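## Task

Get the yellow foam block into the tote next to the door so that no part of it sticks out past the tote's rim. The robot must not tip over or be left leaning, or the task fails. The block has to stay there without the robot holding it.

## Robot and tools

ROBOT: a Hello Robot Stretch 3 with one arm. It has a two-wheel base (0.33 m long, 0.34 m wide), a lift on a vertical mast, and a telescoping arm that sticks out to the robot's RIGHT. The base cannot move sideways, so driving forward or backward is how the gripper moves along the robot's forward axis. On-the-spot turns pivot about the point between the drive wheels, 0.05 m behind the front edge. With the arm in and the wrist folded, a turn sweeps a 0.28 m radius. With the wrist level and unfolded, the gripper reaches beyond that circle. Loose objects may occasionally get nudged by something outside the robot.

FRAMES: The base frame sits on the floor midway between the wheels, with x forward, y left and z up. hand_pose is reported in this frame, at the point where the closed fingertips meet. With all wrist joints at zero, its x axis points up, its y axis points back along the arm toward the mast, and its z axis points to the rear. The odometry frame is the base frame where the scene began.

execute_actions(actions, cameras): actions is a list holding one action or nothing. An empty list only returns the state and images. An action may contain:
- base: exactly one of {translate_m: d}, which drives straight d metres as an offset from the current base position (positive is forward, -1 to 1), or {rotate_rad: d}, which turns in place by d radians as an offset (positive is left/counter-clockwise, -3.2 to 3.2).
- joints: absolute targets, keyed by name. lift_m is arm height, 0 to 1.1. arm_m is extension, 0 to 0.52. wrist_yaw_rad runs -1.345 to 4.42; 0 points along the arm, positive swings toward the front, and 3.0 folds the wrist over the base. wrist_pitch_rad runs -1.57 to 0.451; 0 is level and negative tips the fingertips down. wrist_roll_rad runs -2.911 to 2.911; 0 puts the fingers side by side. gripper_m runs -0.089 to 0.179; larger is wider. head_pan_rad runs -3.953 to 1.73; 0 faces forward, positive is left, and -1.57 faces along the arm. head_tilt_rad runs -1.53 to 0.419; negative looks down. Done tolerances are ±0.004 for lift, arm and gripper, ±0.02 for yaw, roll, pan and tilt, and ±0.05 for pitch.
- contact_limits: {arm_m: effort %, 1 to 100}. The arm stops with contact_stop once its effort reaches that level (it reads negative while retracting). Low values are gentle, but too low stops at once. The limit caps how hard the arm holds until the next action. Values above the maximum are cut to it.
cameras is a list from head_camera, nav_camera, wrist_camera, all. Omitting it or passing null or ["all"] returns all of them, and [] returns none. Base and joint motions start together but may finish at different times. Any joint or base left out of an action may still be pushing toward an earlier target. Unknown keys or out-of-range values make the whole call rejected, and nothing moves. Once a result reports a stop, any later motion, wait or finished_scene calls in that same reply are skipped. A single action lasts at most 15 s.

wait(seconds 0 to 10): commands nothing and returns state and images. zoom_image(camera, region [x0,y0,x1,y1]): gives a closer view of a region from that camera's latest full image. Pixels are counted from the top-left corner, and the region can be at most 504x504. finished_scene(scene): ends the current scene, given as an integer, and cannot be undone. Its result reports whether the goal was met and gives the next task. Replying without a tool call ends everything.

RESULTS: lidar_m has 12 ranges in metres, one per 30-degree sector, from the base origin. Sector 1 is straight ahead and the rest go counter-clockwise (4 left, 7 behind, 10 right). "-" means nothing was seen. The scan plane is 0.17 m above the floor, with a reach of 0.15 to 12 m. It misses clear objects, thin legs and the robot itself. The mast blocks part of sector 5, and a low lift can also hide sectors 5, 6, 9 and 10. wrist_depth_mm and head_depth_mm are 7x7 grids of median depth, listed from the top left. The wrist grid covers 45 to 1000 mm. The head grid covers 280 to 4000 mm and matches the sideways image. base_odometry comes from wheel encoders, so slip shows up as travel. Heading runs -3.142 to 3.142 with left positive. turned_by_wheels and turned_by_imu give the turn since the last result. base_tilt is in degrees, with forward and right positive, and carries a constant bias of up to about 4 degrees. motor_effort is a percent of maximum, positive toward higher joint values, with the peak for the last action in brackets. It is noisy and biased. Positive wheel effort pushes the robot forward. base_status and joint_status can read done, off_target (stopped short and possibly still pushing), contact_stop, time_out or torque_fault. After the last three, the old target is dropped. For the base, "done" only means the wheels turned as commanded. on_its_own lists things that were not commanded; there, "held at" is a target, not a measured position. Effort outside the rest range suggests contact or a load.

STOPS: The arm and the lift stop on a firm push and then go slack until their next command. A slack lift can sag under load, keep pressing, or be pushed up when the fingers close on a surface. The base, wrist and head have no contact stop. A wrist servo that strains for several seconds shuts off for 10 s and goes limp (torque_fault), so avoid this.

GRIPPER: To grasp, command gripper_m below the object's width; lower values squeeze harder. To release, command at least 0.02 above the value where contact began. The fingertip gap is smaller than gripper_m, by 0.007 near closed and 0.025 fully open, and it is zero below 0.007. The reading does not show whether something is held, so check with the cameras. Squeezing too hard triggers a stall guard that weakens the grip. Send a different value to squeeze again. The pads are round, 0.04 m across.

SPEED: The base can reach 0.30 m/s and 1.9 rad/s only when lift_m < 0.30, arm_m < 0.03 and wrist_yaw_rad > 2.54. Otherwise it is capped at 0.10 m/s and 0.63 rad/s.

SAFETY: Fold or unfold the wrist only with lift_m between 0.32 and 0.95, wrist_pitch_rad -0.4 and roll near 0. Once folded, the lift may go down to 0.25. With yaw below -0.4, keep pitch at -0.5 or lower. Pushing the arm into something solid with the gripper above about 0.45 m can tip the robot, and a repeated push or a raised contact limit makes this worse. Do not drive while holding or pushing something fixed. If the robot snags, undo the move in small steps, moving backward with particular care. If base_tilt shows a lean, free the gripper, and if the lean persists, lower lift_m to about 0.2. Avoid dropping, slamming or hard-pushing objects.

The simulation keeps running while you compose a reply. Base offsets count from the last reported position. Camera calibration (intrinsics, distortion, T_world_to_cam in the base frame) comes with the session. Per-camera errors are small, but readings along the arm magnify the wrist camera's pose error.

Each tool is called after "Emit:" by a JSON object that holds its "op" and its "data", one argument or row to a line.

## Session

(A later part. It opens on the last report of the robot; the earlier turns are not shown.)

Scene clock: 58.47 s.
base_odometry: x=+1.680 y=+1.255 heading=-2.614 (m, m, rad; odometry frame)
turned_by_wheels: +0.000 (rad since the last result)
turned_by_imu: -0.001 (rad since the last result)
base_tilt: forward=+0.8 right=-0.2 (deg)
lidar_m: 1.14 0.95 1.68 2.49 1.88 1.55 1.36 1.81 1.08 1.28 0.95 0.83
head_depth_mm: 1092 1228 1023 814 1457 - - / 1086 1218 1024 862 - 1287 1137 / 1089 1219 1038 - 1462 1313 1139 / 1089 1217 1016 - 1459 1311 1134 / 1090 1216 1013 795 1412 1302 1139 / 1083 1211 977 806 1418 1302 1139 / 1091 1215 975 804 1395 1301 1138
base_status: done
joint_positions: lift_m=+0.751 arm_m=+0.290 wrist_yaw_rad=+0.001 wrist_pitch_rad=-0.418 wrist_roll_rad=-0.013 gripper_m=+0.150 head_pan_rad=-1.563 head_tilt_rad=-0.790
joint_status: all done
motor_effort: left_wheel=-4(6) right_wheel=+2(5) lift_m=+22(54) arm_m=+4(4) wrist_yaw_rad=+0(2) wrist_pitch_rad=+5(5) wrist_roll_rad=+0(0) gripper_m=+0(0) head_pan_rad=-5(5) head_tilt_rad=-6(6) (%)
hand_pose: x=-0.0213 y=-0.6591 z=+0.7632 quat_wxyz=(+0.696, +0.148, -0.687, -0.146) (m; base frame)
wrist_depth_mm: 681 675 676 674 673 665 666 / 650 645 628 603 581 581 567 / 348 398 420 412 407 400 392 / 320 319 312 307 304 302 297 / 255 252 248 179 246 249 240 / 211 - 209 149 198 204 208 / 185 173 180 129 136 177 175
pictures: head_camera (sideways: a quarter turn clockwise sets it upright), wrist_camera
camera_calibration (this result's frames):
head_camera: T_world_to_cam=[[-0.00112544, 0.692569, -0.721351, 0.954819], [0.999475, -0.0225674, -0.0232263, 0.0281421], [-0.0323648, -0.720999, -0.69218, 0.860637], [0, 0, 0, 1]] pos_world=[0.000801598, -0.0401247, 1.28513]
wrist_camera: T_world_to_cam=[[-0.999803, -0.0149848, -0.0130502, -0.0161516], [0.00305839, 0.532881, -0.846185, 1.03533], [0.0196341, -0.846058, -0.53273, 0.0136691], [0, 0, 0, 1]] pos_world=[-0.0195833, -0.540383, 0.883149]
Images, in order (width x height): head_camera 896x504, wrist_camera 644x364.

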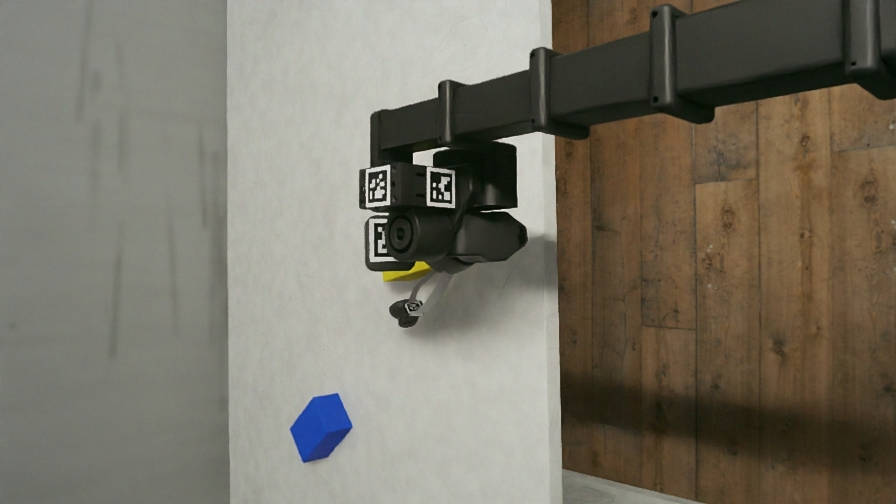

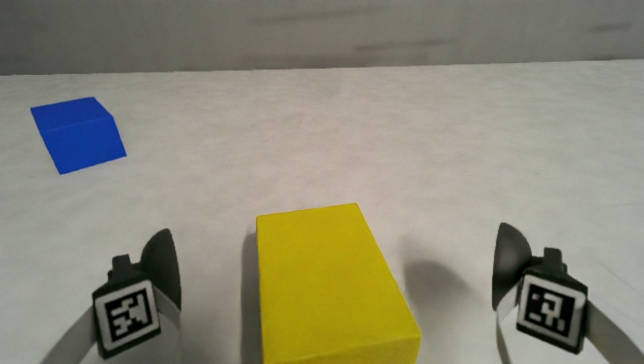

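Emit:
{"op": "execute_actions", "data": {
  "actions": [
    {"joints":{"gripper_m":0.02,"lift_m":0.74}}
  ],
  "cameras": []
}}

Emit:
{"op": "execute_actions", "data": {
  "actions": [
    {"joints":{"lift_m":0.82,"arm_m":0}}
  ],
  "cameras": []
}}

Emit:
{"op": "execute_actions", "data": {
  "actions": [
    {"joints":{"wrist_yaw_rad":2.7}}
  ],
  "cameras": []
}}

Emit:
{"op": "execute_actions", "data": {
  "actions": [
    {"base":{"rotate_rad":1.44},"joints":{"lift_m":0.28,"head_pan_rad":0}}
  ],
  "cameras": ["wrist_camera"]
}}

Emit:
{"op": "execute_actions", "data": {
  "actions": [
    {"base":{"translate_m":1}}
  ],
  "cameras": []
}}

Emit:
{"op": "execute_actions", "data": {
  "actions": [
    {"base":{"translate_m":0.95}}
  ],
  "cameras": []
}}

Emit:
{"op": "execute_actions", "data": {
  "actions": [
    {"base":{"rotate_rad":-1.45}}
  ]
}}

Scene clock: 61.17 s.
base_odometry: x=+1.680 y=+1.255 heading=-2.614 (m, m, rad; odometry frame)
turned_by_wheels: +0.000 (rad since the last result)
turned_by_imu: -0.001 (rad since the last result)
base_tilt: forward=+0.8 right=-0.1 (deg)
lidar_m: 1.14 0.95 1.68 2.48 1.88 1.55 1.37 1.81 1.08 1.28 0.96 0.83
head_depth_mm: 1087 1223 1025 812 1455 - - / 1089 1220 1018 849 - 1283 1140 / 1092 1217 1022 - 1485 1304 1134 / 1097 1221 1010 770 1460 1301 1142 / 1087 1216 1011 807 1427 1308 1133 / 1086 1211 976 807 1420 1299 1137 / 1087 1209 970 807 1384 1300 1140
base_status: not commanded
joint_positions: lift_m=+0.741 arm_m=+0.290 wrist_yaw_rad=+0.001 wrist_pitch_rad=-0.411 wrist_roll_rad=-0.013 gripper_m=+0.021 head_pan_rad=-1.563 head_tilt_rad=-0.790
joint_status: all done
motor_effort: left_wheel=-3(3) right_wheel=+2(2) lift_m=+22(22) arm_m=+3(4) wrist_yaw_rad=-1(1) wrist_pitch_rad=+3(5) wrist_roll_rad=+0(0) gripper_m=-19(96) head_pan_rad=-4(5) head_tilt_rad=-5(5) (%)
hand_pose: x=-0.0213 y=-0.6600 z=+0.7548 quat_wxyz=(+0.697, +0.146, -0.687, -0.143) (m; base frame)
wrist_depth_mm: 687 688 680 661 664 675 667 / 635 616 620 597 573 569 552 / 333 383 402 394 387 379 379 / 304 304 302 292 293 288 285 / 242 240 239 164 236 232 229 / 202 201 - 137 137 194 193 / 173 171 165 120 125 167 167
pictures: none
No camera images: the call's "cameras" was empty. Leave "cameras" out to get every camera's image.

Scene clock: 64.53 s.
base_odometry: x=+1.680 y=+1.255 heading=-2.614 (m, m, rad; odometry frame)
turned_by_wheels: +0.000 (rad since the last result)
turned_by_imu: -0.001 (rad since the last result)
base_tilt: forward=+0.8 right=-0.1 (deg)
lidar_m: 1.14 0.95 1.68 2.49 1.88 1.54 1.36 1.81 1.08 1.28 0.96 0.82
head_depth_mm: 1093 1220 1023 813 1465 - - / 1091 1225 1023 812 1454 - - / 1088 1225 1014 811 1075 - - / 1091 1216 1018 810 553 - 1146 / 1086 1217 1012 808 1408 1312 1131 / 1085 1216 981 810 1420 1294 1129 / 1086 1212 976 804 1396 1305 1127
base_status: not commanded
joint_positions: lift_m=+0.819 arm_m=+0.000 wrist_yaw_rad=+0.001 wrist_pitch_rad=-0.419 wrist_roll_rad=-0.013 gripper_m=+0.021 head_pan_rad=-1.563 head_tilt_rad=-0.790
joint_status: all done
motor_effort: left_wheel=-4(3) right_wheel=+2(2) lift_m=+59(60) arm_m=-4(5) wrist_yaw_rad=-1(0) wrist_pitch_rad=+5(5) wrist_roll_rad=+0(0) gripper_m=-18(18) head_pan_rad=-5(5) head_tilt_rad=-5(4) (%)
hand_pose: x=-0.0213 y=-0.3696 z=+0.8319 quat_wxyz=(+0.696, +0.148, -0.687, -0.146) (m; base frame)
wrist_depth_mm: 906 910 936 927 968 925 930 / 983 913 870 866 845 825 816 / 616 604 591 581 570 564 523 / 464 451 450 443 434 427 428 / 365 361 357 163 350 346 345 / 323 324 - 138 138 318 319 / - - - 120 125 - 949
pictures: none
No camera images: the call's "cameras" was empty. Leave "cameras" out to get every camera's image.

Scene clock: 66.90 s.
base_odometry: x=+1.680 y=+1.255 heading=-2.614 (m, m, rad; odometry frame)
turned_by_wheels: +0.000 (rad since the last result)
turned_by_imu: +0.000 (rad since the last result)
base_tilt: forward=+0.8 right=-0.2 (deg)
lidar_m: 1.14 0.95 1.68 2.49 1.89 1.55 1.36 1.81 1.08 1.28 0.95 0.83
head_depth_mm: 1093 1225 1024 811 1463 - - / 1092 1219 1021 817 1461 - 1097 / 1087 1221 1019 816 1461 1360 1107 / 1089 1213 1020 807 1454 - - / 1083 1218 1012 808 1421 - 1116 / 1080 1216 972 806 1410 1298 1139 / 1087 1215 972 806 1390 1294 1135
base_status: not commanded
joint_positions: lift_m=+0.819 arm_m=+0.000 wrist_yaw_rad=+2.698 wrist_pitch_rad=-0.419 wrist_roll_rad=-0.013 gripper_m=+0.021 head_pan_rad=-1.563 head_tilt_rad=-0.790
joint_status: all done
motor_effort: left_wheel=-3(3) right_wheel=+2(3) lift_m=+58(58) arm_m=-3(4) wrist_yaw_rad=+3(6) wrist_pitch_rad=+5(5) wrist_roll_rad=+0(0) gripper_m=-18(18) head_pan_rad=-5(5) head_tilt_rad=-6(5) (%)
hand_pose: x=+0.0751 y=+0.0574 z=+0.8319 quat_wxyz=(+0.296, +0.703, -0.007, +0.647) (m; base frame)
wrist_depth_mm: - - - - - 806 869 / - - - - - 896 965 / - - - - - 950 - / - - - - - - 769 / - - - 164 - - - / - - - 136 137 - - / - - - 121 125 948 932
pictures: none
No camera images: the call's "cameras" was empty. Leave "cameras" out to get every camera's image.

Scene clock: 72.63 s.
base_odometry: x=+1.680 y=+1.255 heading=-1.174 (m, m, rad; odometry frame)
turned_by_wheels: +1.440 (rad since the last result)
turned_by_imu: +1.448 (rad since the last result)
base_tilt: forward=+0.9 right=-0.1 (deg)
lidar_m: 2.49 2.52 1.39 1.36 1.82 1.08 1.28 0.96 0.84 0.83 0.95 0.99
head_depth_mm: 2215 1617 1822 1778 1525 1309 1143 / 2227 2588 2294 1838 1537 1311 1144 / 2191 2534 2299 1841 1528 1304 1148 / 2183 2485 2309 1838 1518 1302 1136 / 2102 2415 2298 1820 1531 1311 1136 / 2119 2397 2277 1820 1528 1295 1132 / 2097 2330 2284 1833 1530 1301 1132
base_status: done
joint_positions: lift_m=+0.281 arm_m=+0.000 wrist_yaw_rad=+2.698 wrist_pitch_rad=-0.419 wrist_roll_rad=-0.013 gripper_m=+0.021 head_pan_rad=-0.007 head_tilt_rad=-0.790
joint_status: all done
motor_effort: left_wheel=-3(7) right_wheel=+3(7) lift_m=+22(55) arm_m=-4(4) wrist_yaw_rad=+3(3) wrist_pitch_rad=+5(5) wrist_roll_rad=+0(0) gripper_m=-19(18) head_pan_rad=+4(52) head_tilt_rad=-5(5) (%)
hand_pose: x=+0.0750 y=+0.0573 z=+0.2931 quat_wxyz=(+0.296, +0.703, -0.007, +0.647) (m; base frame)
wrist_depth_mm: - - - - - - - / - - - - - - - / - - - - - - 972 / 812 803 808 770 767 787 747 / - 646 630 164 619 599 615 / - 526 - 137 137 524 510 / - 474 - 120 125 444 444
pictures: wrist_camera
camera_calibration (this result's frames):
wrist_camera: T_world_to_cam=[[0.908941, -0.416721, -0.0130494, -0.0354552], [-0.232286, -0.480168, -0.845862, 0.331088], [0.346222, 0.771869, -0.533243, 0.250317], [0, 0, 0, 1]] pos_world=[0.0224685, -0.0490089, 0.413072]
Images, in order (width x height): wrist_camera 644x364.

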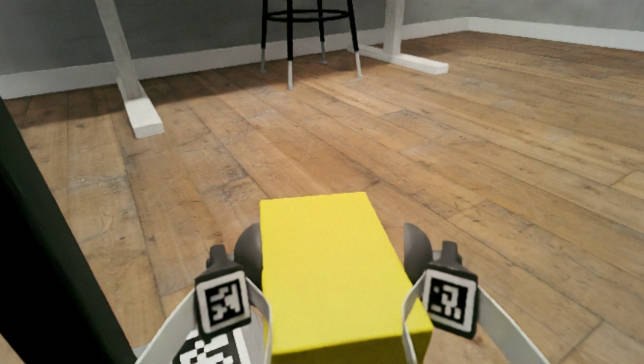

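Scene clock: 77.73 s.
base_odometry: x=+2.066 y=+0.333 heading=-1.175 (m, m, rad; odometry frame)
turned_by_wheels: +0.000 (rad since the last result)
turned_by_imu: +0.003 (rad since the last result)
base_tilt: forward=+0.8 right=-0.2 (deg)
lidar_m: 1.50 1.51 1.91 1.34 1.73 2.00 2.27 1.43 0.73 0.91 0.82 0.82
head_depth_mm: 1355 1568 1825 1844 1537 1312 1145 / 1335 1542 1788 1846 1538 1307 1142 / 1313 1503 1748 1827 1528 1295 1139 / 1278 1480 1721 1834 1518 1304 1141 / 1265 1453 1671 1835 1516 1310 1139 / 1255 1426 1650 1814 1521 1298 1136 / 1224 1397 1621 1780 1523 1303 1137
base_status: done
joint_positions: lift_m=+0.281 arm_m=+0.000 wrist_yaw_rad=+2.698 wrist_pitch_rad=-0.419 wrist_roll_rad=-0.013 gripper_m=+0.021 head_pan_rad=-0.007 head_tilt_rad=-0.791
joint_status: not commanded
motor_effort: left_wheel=-4(8) right_wheel=+3(8) lift_m=+22(23) arm_m=-4(4) wrist_yaw_rad=+2(3) wrist_pitch_rad=+5(5) wrist_roll_rad=+0(0) gripper_m=-19(19) head_pan_rad=+4(4) head_tilt_rad=-5(5) (%)
hand_pose: x=+0.0749 y=+0.0574 z=+0.2930 quat_wxyz=(+0.296, +0.703, -0.006, +0.647) (m; base frame)
wrist_depth_mm: - - - - - - - / - - - - - - - / - - - - - - 965 / 820 796 796 770 769 762 754 / - 636 635 164 631 622 602 / - 537 - 137 137 518 510 / - 472 - 120 126 446 443
pictures: none
No camera images: the call's "cameras" was empty. Leave "cameras" out to get every camera's image.

Scene clock: 82.73 s.
base_odometry: x=+2.432 y=-0.544 heading=-1.175 (m, m, rad; odometry frame)
turned_by_wheels: +0.000 (rad since the last result)
turned_by_imu: +0.003 (rad since the last result)
base_tilt: forward=+0.8 right=-0.2 (deg)
lidar_m: 0.56 0.57 0.71 1.50 2.07 2.43 2.75 1.39 0.66 2.72 0.91 0.61
head_depth_mm: 477 548 643 779 979 1246 1142 / 470 540 629 761 952 1225 1147 / 448 513 601 727 924 1217 1139 / 451 515 597 668 894 1173 1140 / 445 506 585 668 871 1136 1135 / 438 497 576 652 842 1095 1133 / 431 489 566 641 821 1058 1138
base_status: done
joint_positions: lift_m=+0.281 arm_m=+0.000 wrist_yaw_rad=+2.698 wrist_pitch_rad=-0.419 wrist_roll_rad=-0.013 gripper_m=+0.021 head_pan_rad=-0.007 head_tilt_rad=-0.791
joint_status: not commanded
motor_effort: left_wheel=-4(8) right_wheel=+3(9) lift_m=+23(23) arm_m=-4(4) wrist_yaw_rad=+2(2) wrist_pitch_rad=+5(6) wrist_roll_rad=+0(0) gripper_m=-18(18) head_pan_rad=+4(4) head_tilt_rad=-6(6) (%)
hand_pose: x=+0.0749 y=+0.0573 z=+0.2930 quat_wxyz=(+0.296, +0.703, -0.006, +0.647) (m; base frame)
wrist_depth_mm: - - - 954 658 531 438 / - - - - 722 564 455 / - - - 983 779 571 465 / 821 807 782 774 738 600 491 / - 646 634 164 614 596 501 / - 541 - 137 138 516 497 / - 473 - 120 125 445 440
pictures: none
No camera images: the call's "cameras" was empty. Leave "cameras" out to get every camera's image.

Scene clock: 84.87 s.
base_odometry: x=+2.432 y=-0.544 heading=-2.625 (m, m, rad; odometry frame)
turned_by_wheels: -1.450 (rad since the last result)
turned_by_imu: -1.457 (rad since the last result)
base_tilt: forward=+0.9 right=-0.1 (deg)
lidar_m: 2.07 0.79 0.58 0.56 0.58 0.80 2.05 1.68 2.43 2.28 1.38 0.66
head_depth_mm: 2356 2718 1173 1105 1112 1204 1144 / 2334 2664 2279 1852 1486 1316 1141 / 2373 2651 2311 1821 1523 1313 1139 / 2329 2682 2310 1829 1526 1297 1138 / 2324 2634 2266 1806 1529 1306 1143 / 2312 2589 2285 1816 1522 1296 1141 / 1785 1773 1772 1722 1509 1299 1133
base_status: done
joint_positions: lift_m=+0.281 arm_m=+0.000 wrist_yaw_rad=+2.698 wrist_pitch_rad=-0.419 wrist_roll_rad=-0.013 gripper_m=+0.021 head_pan_rad=-0.007 head_tilt_rad=-0.791
joint_status: not commanded
motor_effort: left_wheel=+1(8) right_wheel=-3(9) lift_m=+23(24) arm_m=-4(4) wrist_yaw_rad=+3(2) wrist_pitch_rad=+5(6) wrist_roll_rad=+0(0) gripper_m=-19(18) head_pan_rad=+4(4) head_tilt_rad=-5(4) (%)
hand_pose: x=+0.0749 y=+0.0573 z=+0.2930 quat_wxyz=(+0.296, +0.703, -0.006, +0.647) (m; base frame)
wrist_depth_mm: 468 503 541 613 685 780 895 / 492 530 575 657 747 848 - / 514 568 643 709 794 921 971 / 562 607 665 722 755 763 753 / - 610 636 163 629 603 606 / - 541 - 137 138 520 502 / - 468 - 120 125 444 441
pictures: head_camera (sideways: a quarter turn clockwise sets it upright), nav_camera (sideways: a quarter turn counterclockwise sets it upright), wrist_camera
camera_calibration (this result's frames):
head_camera: T_world_to_cam=[[-0.69303, 0.00892377, -0.720854, 0.958391], [0.0370455, 0.999043, -0.023248, 0.0340411], [0.719956, -0.0428159, -0.692697, 0.85672], [0, 0, 0, 1]] pos_world=[0.0461316, -0.00587978, 1.2851]
nav_camera: T_world_to_cam=[[0.697929, -0.0572042, 0.713878, -0.891842], [-0.0543877, -0.99816, -0.0268115, 0.0840466], [0.714099, -0.0201136, -0.699756, 0.862661], [0, 0, 0, 1]] pos_world=[0.0109889, 0.0502261, 1.24257]
wrist_camera: T_world_to_cam=[[0.90919, -0.416177, -0.0130561, -0.0353737], [-0.232104, -0.480529, -0.845706, 0.330968], [0.345689, 0.771938, -0.533489, 0.250429], [0, 0, 0, 1]] pos_world=[0.0224098, -0.0489975, 0.413041]
Images, in order (width x height): head_camera 896x504, nav_camera 672x504, wrist_camera 644x364.

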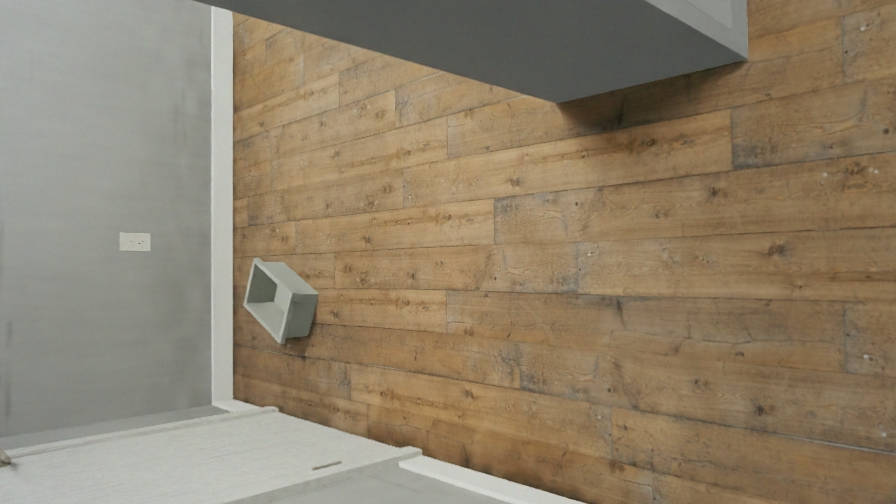

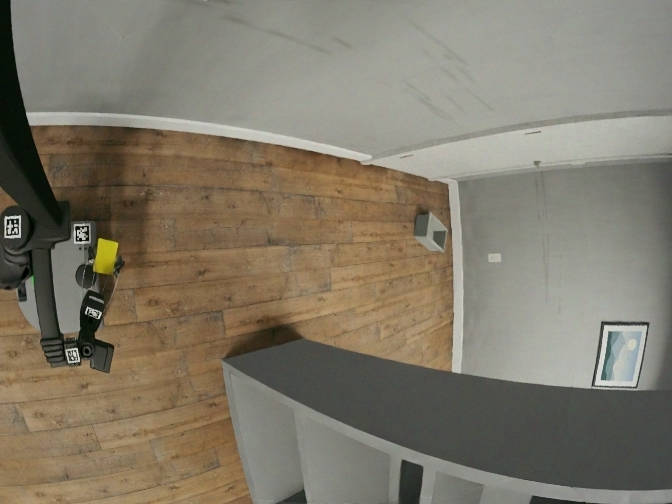

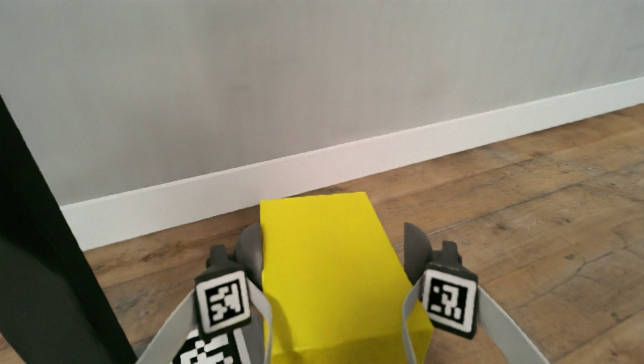

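Tote at about (2.15, 0.07).

Emit:
{"op": "execute_actions", "data": {
  "actions": [
    {"base":{"translate_m":1}}
  ],
  "cameras": []
}}

Emit:
{"op": "execute_actions", "data": {
  "actions": [
    {"base":{"translate_m":0.55}}
  ],
  "cameras": []
}}

Emit:
{"op": "execute_actions", "data": {
  "actions": [
    {"base":{"rotate_rad":1.72},"joints":{"lift_m":0.4,"head_pan_rad":-1.57,"head_tilt_rad":-1.0}}
  ],
  "cameras": ["head_camera"]
}}

Emit:
{"op": "execute_actions", "data": {
  "actions": [
    {"joints":{"wrist_yaw_rad":0}}
  ],
  "cameras": ["head_camera","wrist_camera"]
}}

Scene clock: 90.60 s.
base_odometry: x=+1.563 y=-1.038 heading=-2.624 (m, m, rad; odometry frame)
turned_by_wheels: +0.000 (rad since the last result)
turned_by_imu: +0.003 (rad since the last result)
base_tilt: forward=+0.8 right=-0.2 (deg)
lidar_m: 1.72 0.74 0.57 0.55 0.58 0.79 2.24 0.58 0.42 0.41 2.43 1.78
head_depth_mm: 1471 1707 1968 1850 1537 1305 1139 / 1476 1680 1986 1836 1525 1300 1135 / 1476 1664 1965 1838 1531 1298 1135 / 1459 1687 1951 1789 1535 1304 1137 / 1464 1679 1946 1774 1522 1299 1142 / 1461 1685 1931 1825 1523 1304 1135 / 1463 1631 1790 1686 1506 1287 1131
base_status: done
joint_positions: lift_m=+0.281 arm_m=+0.000 wrist_yaw_rad=+2.698 wrist_pitch_rad=-0.419 wrist_roll_rad=-0.013 gripper_m=+0.021 head_pan_rad=-0.007 head_tilt_rad=-0.791
joint_status: not commanded
motor_effort: left_wheel=+1(8) right_wheel=-3(6) lift_m=+23(23) arm_m=-4(4) wrist_yaw_rad=+3(2) wrist_pitch_rad=+5(6) wrist_roll_rad=+0(0) gripper_m=-19(19) head_pan_rad=+4(4) head_tilt_rad=-6(5) (%)
hand_pose: x=+0.0749 y=+0.0573 z=+0.2930 quat_wxyz=(+0.296, +0.703, -0.006, +0.647) (m; base frame)
wrist_depth_mm: 457 497 536 605 665 739 880 / 492 523 586 642 728 832 963 / 509 565 615 716 767 888 970 / 550 592 659 729 780 768 752 / - 603 644 164 622 600 606 / - 534 - 137 137 521 518 / - 471 - 120 126 438 441
pictures: none
No camera images: the call's "cameras" was empty. Leave "cameras" out to get every camera's image.

Scene clock: 94.07 s.
base_odometry: x=+1.085 y=-1.310 heading=-2.624 (m, m, rad; odometry frame)
turned_by_wheels: +0.000 (rad since the last result)
turned_by_imu: +0.002 (rad since the last result)
base_tilt: forward=+0.8 right=-0.1 (deg)
lidar_m: 1.17 0.75 0.55 0.52 0.57 0.79 2.24 0.70 0.81 2.29 1.64 1.21
head_depth_mm: 995 1135 1321 1581 1537 1305 1144 / 990 1129 1318 1560 1524 1308 1139 / 993 1132 1318 1586 1525 1299 1138 / 988 1124 1305 1569 1533 1276 1142 / 989 1117 1306 1554 1516 1293 1133 / 983 1121 1313 1548 1517 1273 1137 / 981 1120 1305 1548 1493 1301 1135
base_status: done
joint_positions: lift_m=+0.281 arm_m=+0.000 wrist_yaw_rad=+2.698 wrist_pitch_rad=-0.419 wrist_roll_rad=-0.013 gripper_m=+0.021 head_pan_rad=-0.007 head_tilt_rad=-0.791
joint_status: not commanded
motor_effort: left_wheel=+1(8) right_wheel=-3(6) lift_m=+24(23) arm_m=-4(4) wrist_yaw_rad=+2(2) wrist_pitch_rad=+6(5) wrist_roll_rad=+0(0) gripper_m=-19(18) head_pan_rad=+4(4) head_tilt_rad=-5(6) (%)
hand_pose: x=+0.0749 y=+0.0573 z=+0.2930 quat_wxyz=(+0.296, +0.703, -0.006, +0.647) (m; base frame)
wrist_depth_mm: 452 468 529 586 652 738 882 / 475 493 556 620 703 818 931 / 502 537 603 675 785 890 930 / 551 582 649 683 778 746 552 / - 597 624 164 629 612 509 / - 535 - 137 137 521 478 / - 479 - 120 125 438 439
pictures: none
No camera images: the call's "cameras" was empty. Leave "cameras" out to get every camera's image.

Scene clock: 97.60 s.
base_odometry: x=+1.085 y=-1.310 heading=-0.905 (m, m, rad; odometry frame)
turned_by_wheels: +1.720 (rad since the last result)
turned_by_imu: +1.729 (rad since the last result)
base_tilt: forward=+0.8 right=-0.2 (deg)
lidar_m: 0.52 0.60 0.93 1.03 0.81 0.96 2.92 1.45 1.18 1.17 0.66 0.53
head_depth_mm: 1028 1219 1461 1550 1370 1218 1101 / 1046 1234 1507 1537 1364 1215 1115 / 1061 1251 1530 1560 1359 1228 - / 1081 1278 1572 1554 1360 1262 - / 1096 1293 1603 1542 1335 1211 1099 / 1108 1318 1567 1535 1358 1216 1098 / 1085 1198 1248 1303 1325 1211 1094
base_status: done
joint_positions: lift_m=+0.399 arm_m=+0.000 wrist_yaw_rad=+2.698 wrist_pitch_rad=-0.420 wrist_roll_rad=-0.013 gripper_m=+0.021 head_pan_rad=-1.563 head_tilt_rad=-0.988
joint_status: all done
motor_effort: left_wheel=-3(8) right_wheel=+2(8) lift_m=+58(61) arm_m=-4(4) wrist_yaw_rad=+2(2) wrist_pitch_rad=+6(6) wrist_roll_rad=+0(0) gripper_m=-18(20) head_pan_rad=-5(54) head_tilt_rad=-7(28) (%)
hand_pose: x=+0.0749 y=+0.0573 z=+0.4116 quat_wxyz=(+0.296, +0.703, -0.006, +0.647) (m; base frame)
wrist_depth_mm: - - - - 950 650 484 / 884 - - - 995 681 497 / 866 - - - - 695 508 / 880 - - - 937 705 524 / - 800 843 164 813 721 535 / - 691 - 137 138 654 543 / - 606 566 120 126 581 554
pictures: head_camera (sideways: a quarter turn clockwise sets it upright)
camera_calibration (this result's frames):
head_camera: T_world_to_cam=[[-0.0022015, 0.820648, -0.57143, 0.759479], [0.999438, -0.0173073, -0.028706, 0.0352696], [-0.0334474, -0.571172, -0.820148, 1.02705], [0, 0, 0, 1]] pos_world=[0.000774371, -0.0360321, 1.27733]
Images, in order (width x height): head_camera 896x504.

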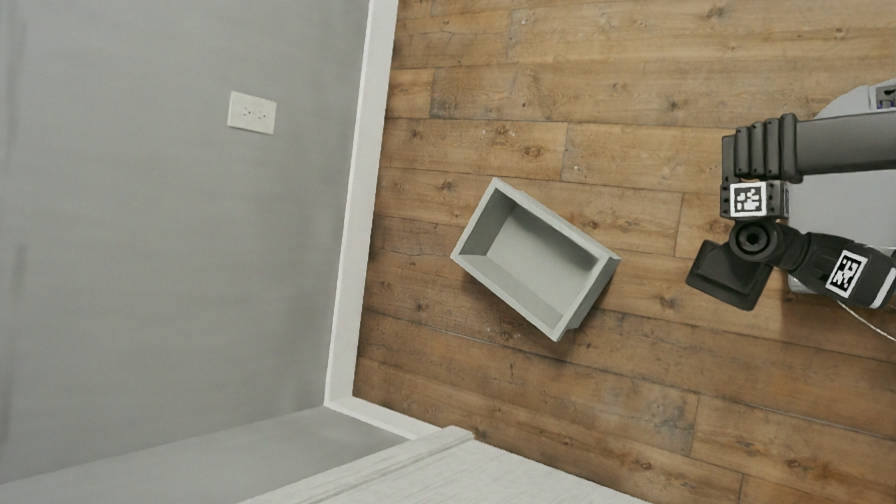

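Scene clock: 99.97 s.
base_odometry: x=+1.085 y=-1.310 heading=-0.905 (m, m, rad; odometry frame)
turned_by_wheels: +0.000 (rad since the last result)
turned_by_imu: +0.000 (rad since the last result)
base_tilt: forward=+0.9 right=-0.2 (deg)
lidar_m: 0.52 0.60 0.93 1.04 0.81 0.96 2.91 1.45 1.18 1.17 0.66 0.53
head_depth_mm: 1034 1220 1469 1553 1371 1224 1106 / 1043 1236 1501 1552 1365 1224 1119 / 1066 1259 1539 1550 1361 1241 - / 1076 1287 1558 1538 1358 1207 - / 1095 1311 1586 1542 1330 1213 1094 / 1115 1324 1578 1534 1361 1206 1092 / 1091 1206 1241 1295 1308 1214 1094
base_status: not commanded
joint_positions: lift_m=+0.399 arm_m=+0.000 wrist_yaw_rad=+0.002 wrist_pitch_rad=-0.420 wrist_roll_rad=-0.013 gripper_m=+0.021 head_pan_rad=-1.563 head_tilt_rad=-0.988
joint_status: all done
motor_effort: left_wheel=-4(4) right_wheel=+2(2) lift_m=+59(58) arm_m=-4(4) wrist_yaw_rad=-2(3) wrist_pitch_rad=+6(6) wrist_roll_rad=+0(0) gripper_m=-19(18) head_pan_rad=-4(5) head_tilt_rad=-7(6) (%)
hand_pose: x=-0.0210 y=-0.3694 z=+0.4116 quat_wxyz=(+0.696, +0.149, -0.687, -0.146) (m; base frame)
wrist_depth_mm: 537 739 852 837 806 802 747 / 539 734 974 894 893 842 817 / 541 744 - - 923 892 849 / 557 728 - - 967 936 922 / 551 745 814 165 793 790 772 / 559 681 - 137 138 658 662 / 551 603 552 120 126 571 571
pictures: head_camera (sideways: a quarter turn clockwise sets it upright), wrist_camera
camera_calibration (this result's frames):
head_camera: T_world_to_cam=[[-0.00220141, 0.820648, -0.57143, 0.759479], [0.999438, -0.0173074, -0.028706, 0.0352696], [-0.0334475, -0.571172, -0.820148, 1.02705], [0, 0, 0, 1]] pos_world=[0.000774367, -0.0360321, 1.27733]
wrist_camera: T_world_to_cam=[[-0.999782, -0.0163038, -0.0130675, -0.016579], [0.00233859, 0.534166, -0.845377, 0.583595], [0.020763, -0.845223, -0.534011, 0.0723194], [0, 0, 0, 1]] pos_world=[-0.0194417, -0.250881, 0.53176]
Images, in order (width x height): head_camera 896x504, wrist_camera 644x364.

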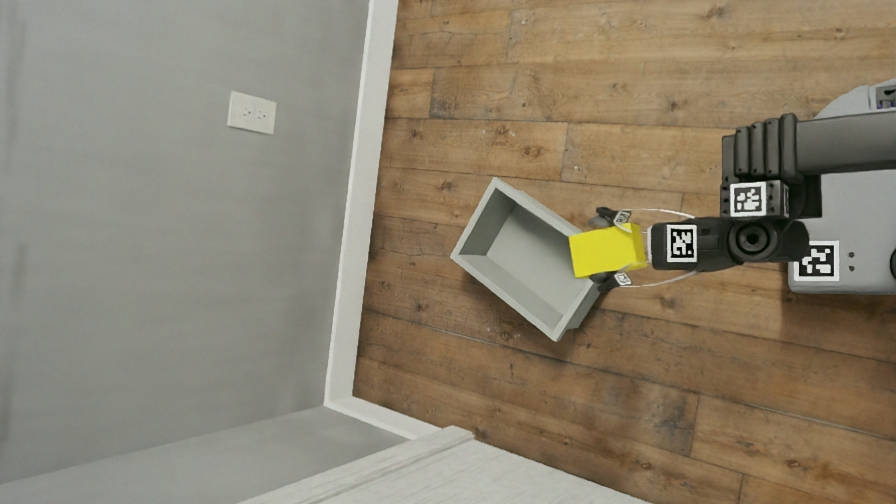

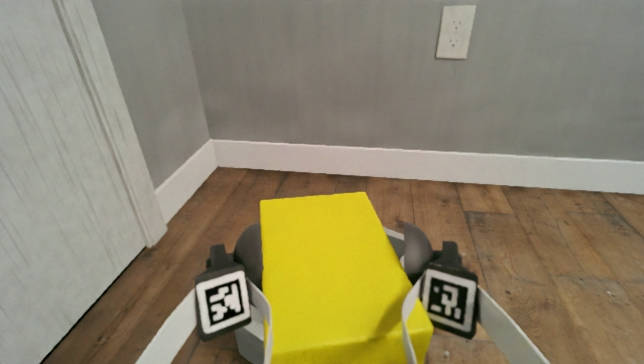

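Centre (-0.02, -0.62).

Emit:
{"op": "execute_actions", "data": {
  "actions": [
    {"joints":{"wrist_pitch_rad":-1.0,"arm_m":0.35,"lift_m":0.33}}
  ],
  "cameras": ["head_camera","wrist_camera"]
}}

Scene clock: 104.00 s.
base_odometry: x=+1.085 y=-1.310 heading=-0.905 (m, m, rad; odometry frame)
turned_by_wheels: +0.000 (rad since the last result)
turned_by_imu: -0.001 (rad since the last result)
base_tilt: forward=+0.8 right=-0.1 (deg)
lidar_m: 0.52 0.60 0.93 1.03 0.81 0.96 2.91 1.45 1.18 1.17 0.66 0.53
head_depth_mm: 1028 1211 1461 1557 1364 1225 1097 / 1047 1231 1491 1559 1366 1209 1131 / 1064 1253 1525 1575 1352 1223 - / 1072 1280 1557 1574 1319 1214 - / 1094 1292 1597 1544 1336 1212 1097 / 1113 1321 1578 1547 1347 1211 1088 / 1096 1201 1239 1304 1312 1203 1094
base_status: not commanded
joint_positions: lift_m=+0.331 arm_m=+0.350 wrist_yaw_rad=+0.001 wrist_pitch_rad=-1.008 wrist_roll_rad=-0.013 gripper_m=+0.021 head_pan_rad=-1.563 head_tilt_rad=-0.988
joint_status: all done
motor_effort: left_wheel=-3(4) right_wheel=+2(3) lift_m=+22(54) arm_m=+4(4) wrist_yaw_rad=+0(2) wrist_pitch_rad=+2(4) wrist_roll_rad=+1(0) gripper_m=-19(18) head_pan_rad=-4(5) head_tilt_rad=-7(6) (%)
hand_pose: x=-0.0215 y=-0.6110 z=+0.2397 quat_wxyz=(+0.623, +0.344, -0.615, -0.339) (m; base frame)
wrist_depth_mm: 511 568 563 550 571 552 550 / 499 529 519 519 512 507 508 / 477 478 483 371 366 470 464 / 449 451 435 414 379 432 442 / 427 423 303 164 404 403 404 / 392 393 - 137 138 385 379 / 371 270 359 120 125 365 364
pictures: head_camera (sideways: a quarter turn clockwise sets it upright), wrist_camera
camera_calibration (this result's frames):
head_camera: T_world_to_cam=[[-0.00220062, 0.820648, -0.57143, 0.759479], [0.999438, -0.0173084, -0.028706, 0.0352696], [-0.033448, -0.571172, -0.820148, 1.02705], [0, 0, 0, 1]] pos_world=[0.000774332, -0.0360321, 1.27733]
wrist_camera: T_world_to_cam=[[-0.999819, -0.00456423, -0.0184519, -0.0148421], [0.00334111, 0.913429, -0.406983, 0.694028], [0.0187121, -0.406972, -0.913249, 0.134934], [0, 0, 0, 1]] pos_world=[-0.0196831, -0.579099, 0.405412]
Images, in order (width x height): head_camera 896x504, wrist_camera 644x364.

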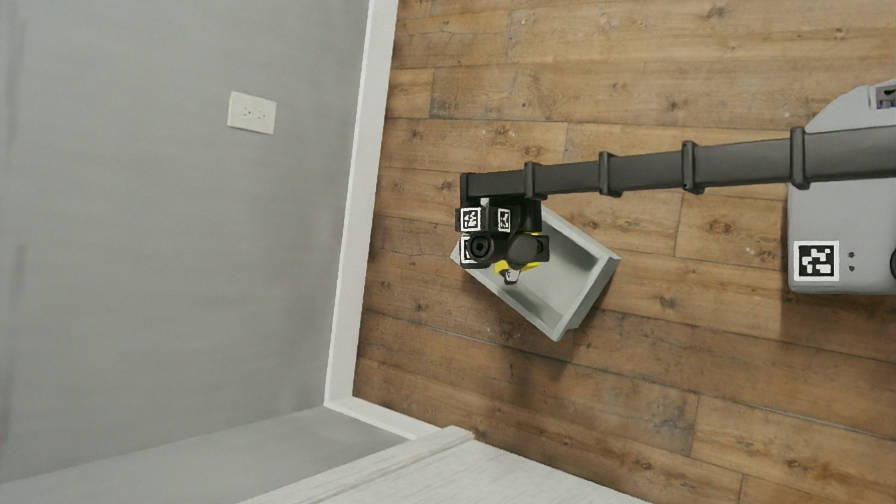

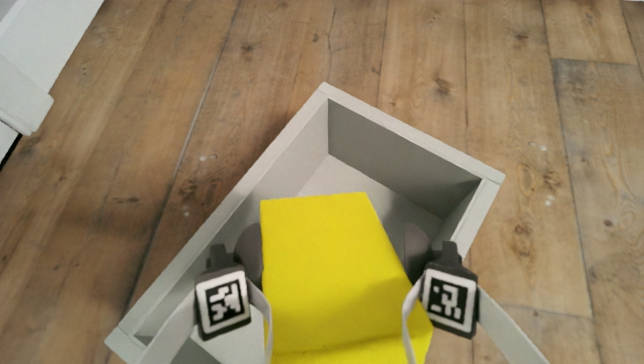

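Emit:
{"op": "execute_actions", "data": {
  "actions": [
    {"joints":{"arm_m":0.37,"lift_m":0.165}}
  ],
  "cameras": []
}}

Emit:
{"op": "execute_actions", "data": {
  "actions": [
    {"joints":{"gripper_m":0.095}}
  ],
  "cameras": []
}}

Emit:
{"op": "execute_actions", "data": {
  "actions": [
    {"joints":{"lift_m":0.33}}
  ],
  "cameras": ["wrist_camera"]
}}

Emit:
{"op": "finished_scene", "data": {
  "scene": 1
}}

Scene clock: 107.17 s.
base_odometry: x=+1.085 y=-1.310 heading=-0.905 (m, m, rad; odometry frame)
turned_by_wheels: +0.000 (rad since the last result)
turned_by_imu: -0.001 (rad since the last result)
base_tilt: forward=+0.8 right=-0.1 (deg)
lidar_m: 0.52 0.60 0.93 1.04 0.81 0.95 2.91 1.46 1.18 1.17 0.66 0.53
head_depth_mm: 1028 1217 1468 1553 1367 1223 1101 / 1047 1233 1503 1547 1364 1219 1128 / 1058 1254 1529 1549 1355 1227 - / 1078 1276 1555 1548 1301 1213 - / 1097 1295 1605 1540 1331 1209 1091 / 1111 1326 1591 1540 1353 1210 1094 / 1093 1196 1239 1314 1312 1211 1088
base_status: not commanded
joint_positions: lift_m=+0.166 arm_m=+0.370 wrist_yaw_rad=+0.001 wrist_pitch_rad=-1.009 wrist_roll_rad=-0.013 gripper_m=+0.021 head_pan_rad=-1.563 head_tilt_rad=-0.988
joint_status: all done
motor_effort: left_wheel=-3(3) right_wheel=+3(2) lift_m=+22(23) arm_m=+4(4) wrist_yaw_rad=-1(0) wrist_pitch_rad=+3(3) wrist_roll_rad=+0(0) gripper_m=-20(18) head_pan_rad=-5(5) head_tilt_rad=-7(7) (%)
hand_pose: x=-0.0215 y=-0.6309 z=+0.0747 quat_wxyz=(+0.623, +0.344, -0.615, -0.340) (m; base frame)
wrist_depth_mm: 336 335 173 228 206 175 165 / 307 160 185 270 239 198 169 / 284 150 209 274 271 229 156 / 138 166 244 258 258 249 133 / 147 187 242 164 243 195 122 / 162 212 - 137 137 143 115 / 179 215 214 120 125 124 110
pictures: none
No camera images: the call's "cameras" was empty. Leave "cameras" out to get every camera's image.

Scene clock: 108.40 s.
base_odometry: x=+1.085 y=-1.310 heading=-0.905 (m, m, rad; odometry frame)
turned_by_wheels: +0.000 (rad since the last result)
turned_by_imu: +0.000 (rad since the last result)
base_tilt: forward=+0.9 right=-0.1 (deg)
lidar_m: 0.52 0.60 0.93 1.04 0.81 0.96 2.92 1.45 1.18 1.17 0.66 0.54
head_depth_mm: 1027 1213 1459 1547 1374 1223 1102 / 1047 1231 1491 1551 1368 1217 1126 / 1062 1259 1531 1547 1357 1227 - / 1071 1278 1558 1542 1303 1206 - / 1098 1300 1584 1540 1327 1209 1088 / 1104 1318 1578 1537 1356 1208 1096 / 1089 1204 1237 1292 1312 1209 1087
base_status: not commanded
joint_positions: lift_m=+0.166 arm_m=+0.370 wrist_yaw_rad=+0.001 wrist_pitch_rad=-1.009 wrist_roll_rad=-0.013 gripper_m=+0.095 head_pan_rad=-1.563 head_tilt_rad=-0.988
joint_status: all done
motor_effort: left_wheel=-4(4) right_wheel=+3(2) lift_m=+22(22) arm_m=+4(3) wrist_yaw_rad=+0(0) wrist_pitch_rad=+3(3) wrist_roll_rad=+0(0) gripper_m=+2(83) head_pan_rad=-5(4) head_tilt_rad=-7(7) (%)
hand_pose: x=-0.0215 y=-0.6309 z=+0.0747 quat_wxyz=(+0.623, +0.344, -0.615, -0.340) (m; base frame)
wrist_depth_mm: 336 340 172 229 207 176 165 / 311 301 185 270 239 199 169 / 291 150 211 273 272 231 156 / 137 166 243 258 259 251 132 / 146 186 241 241 242 192 122 / 160 205 185 184 226 136 115 / 178 213 212 174 212 127 209
pictures: none
No camera images: the call's "cameras" was empty. Leave "cameras" out to get every camera's image.

Scene clock: 110.73 s.
base_odometry: x=+1.085 y=-1.310 heading=-0.905 (m, m, rad; odometry frame)
turned_by_wheels: +0.000 (rad since the last result)
turned_by_imu: +0.000 (rad since the last result)
base_tilt: forward=+0.9 right=-0.2 (deg)
lidar_m: 0.52 0.60 0.93 1.04 0.81 0.96 2.92 1.46 1.18 1.17 0.66 0.53
head_depth_mm: 1033 1219 1468 1558 1364 1218 1100 / 1045 1237 1493 1550 1364 1219 1128 / 1067 1254 1534 1590 1349 1223 - / 1078 1281 1545 1573 1310 1212 - / 1098 1298 1602 1546 1323 1211 1097 / 1115 1325 1573 1538 1347 1209 1088 / 1096 1199 1235 1308 1306 1205 1094
base_status: not commanded
joint_positions: lift_m=+0.329 arm_m=+0.370 wrist_yaw_rad=+0.001 wrist_pitch_rad=-1.009 wrist_roll_rad=-0.013 gripper_m=+0.095 head_pan_rad=-1.563 head_tilt_rad=-0.988
joint_status: all done
motor_effort: left_wheel=-4(3) right_wheel=+3(2) lift_m=+58(61) arm_m=+4(4) wrist_yaw_rad=+0(0) wrist_pitch_rad=+2(3) wrist_roll_rad=+0(0) gripper_m=+1(0) head_pan_rad=-5(5) head_tilt_rad=-7(7) (%)
hand_pose: x=-0.0215 y=-0.6309 z=+0.2385 quat_wxyz=(+0.623, +0.344, -0.615, -0.340) (m; base frame)
wrist_depth_mm: 504 565 562 561 555 543 535 / 509 522 514 501 506 510 499 / 474 485 478 347 469 473 468 / 447 445 444 423 352 433 430 / 419 412 362 409 406 402 403 / 392 390 387 386 381 389 383 / 367 364 361 322 316 362 362
pictures: wrist_camera
camera_calibration (this result's frames):
wrist_camera: T_world_to_cam=[[-0.999819, -0.00455195, -0.0184542, -0.0149482], [0.00334208, 0.913672, -0.406438, 0.71168], [0.0187111, -0.406426, -0.913492, 0.126088], [0, 0, 0, 1]] pos_world=[-0.0196833, -0.599065, 0.404159]
Images, in order (width x height): wrist_camera 644x364.

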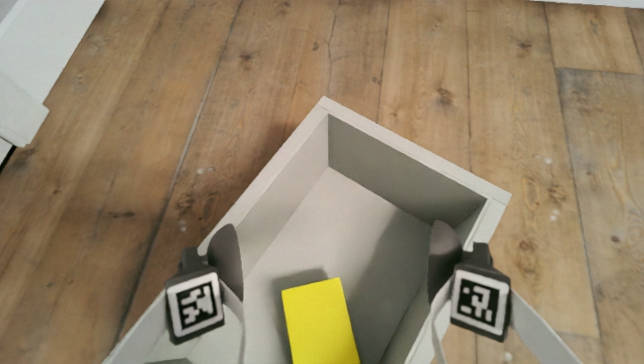

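The scene is finished: the task was done.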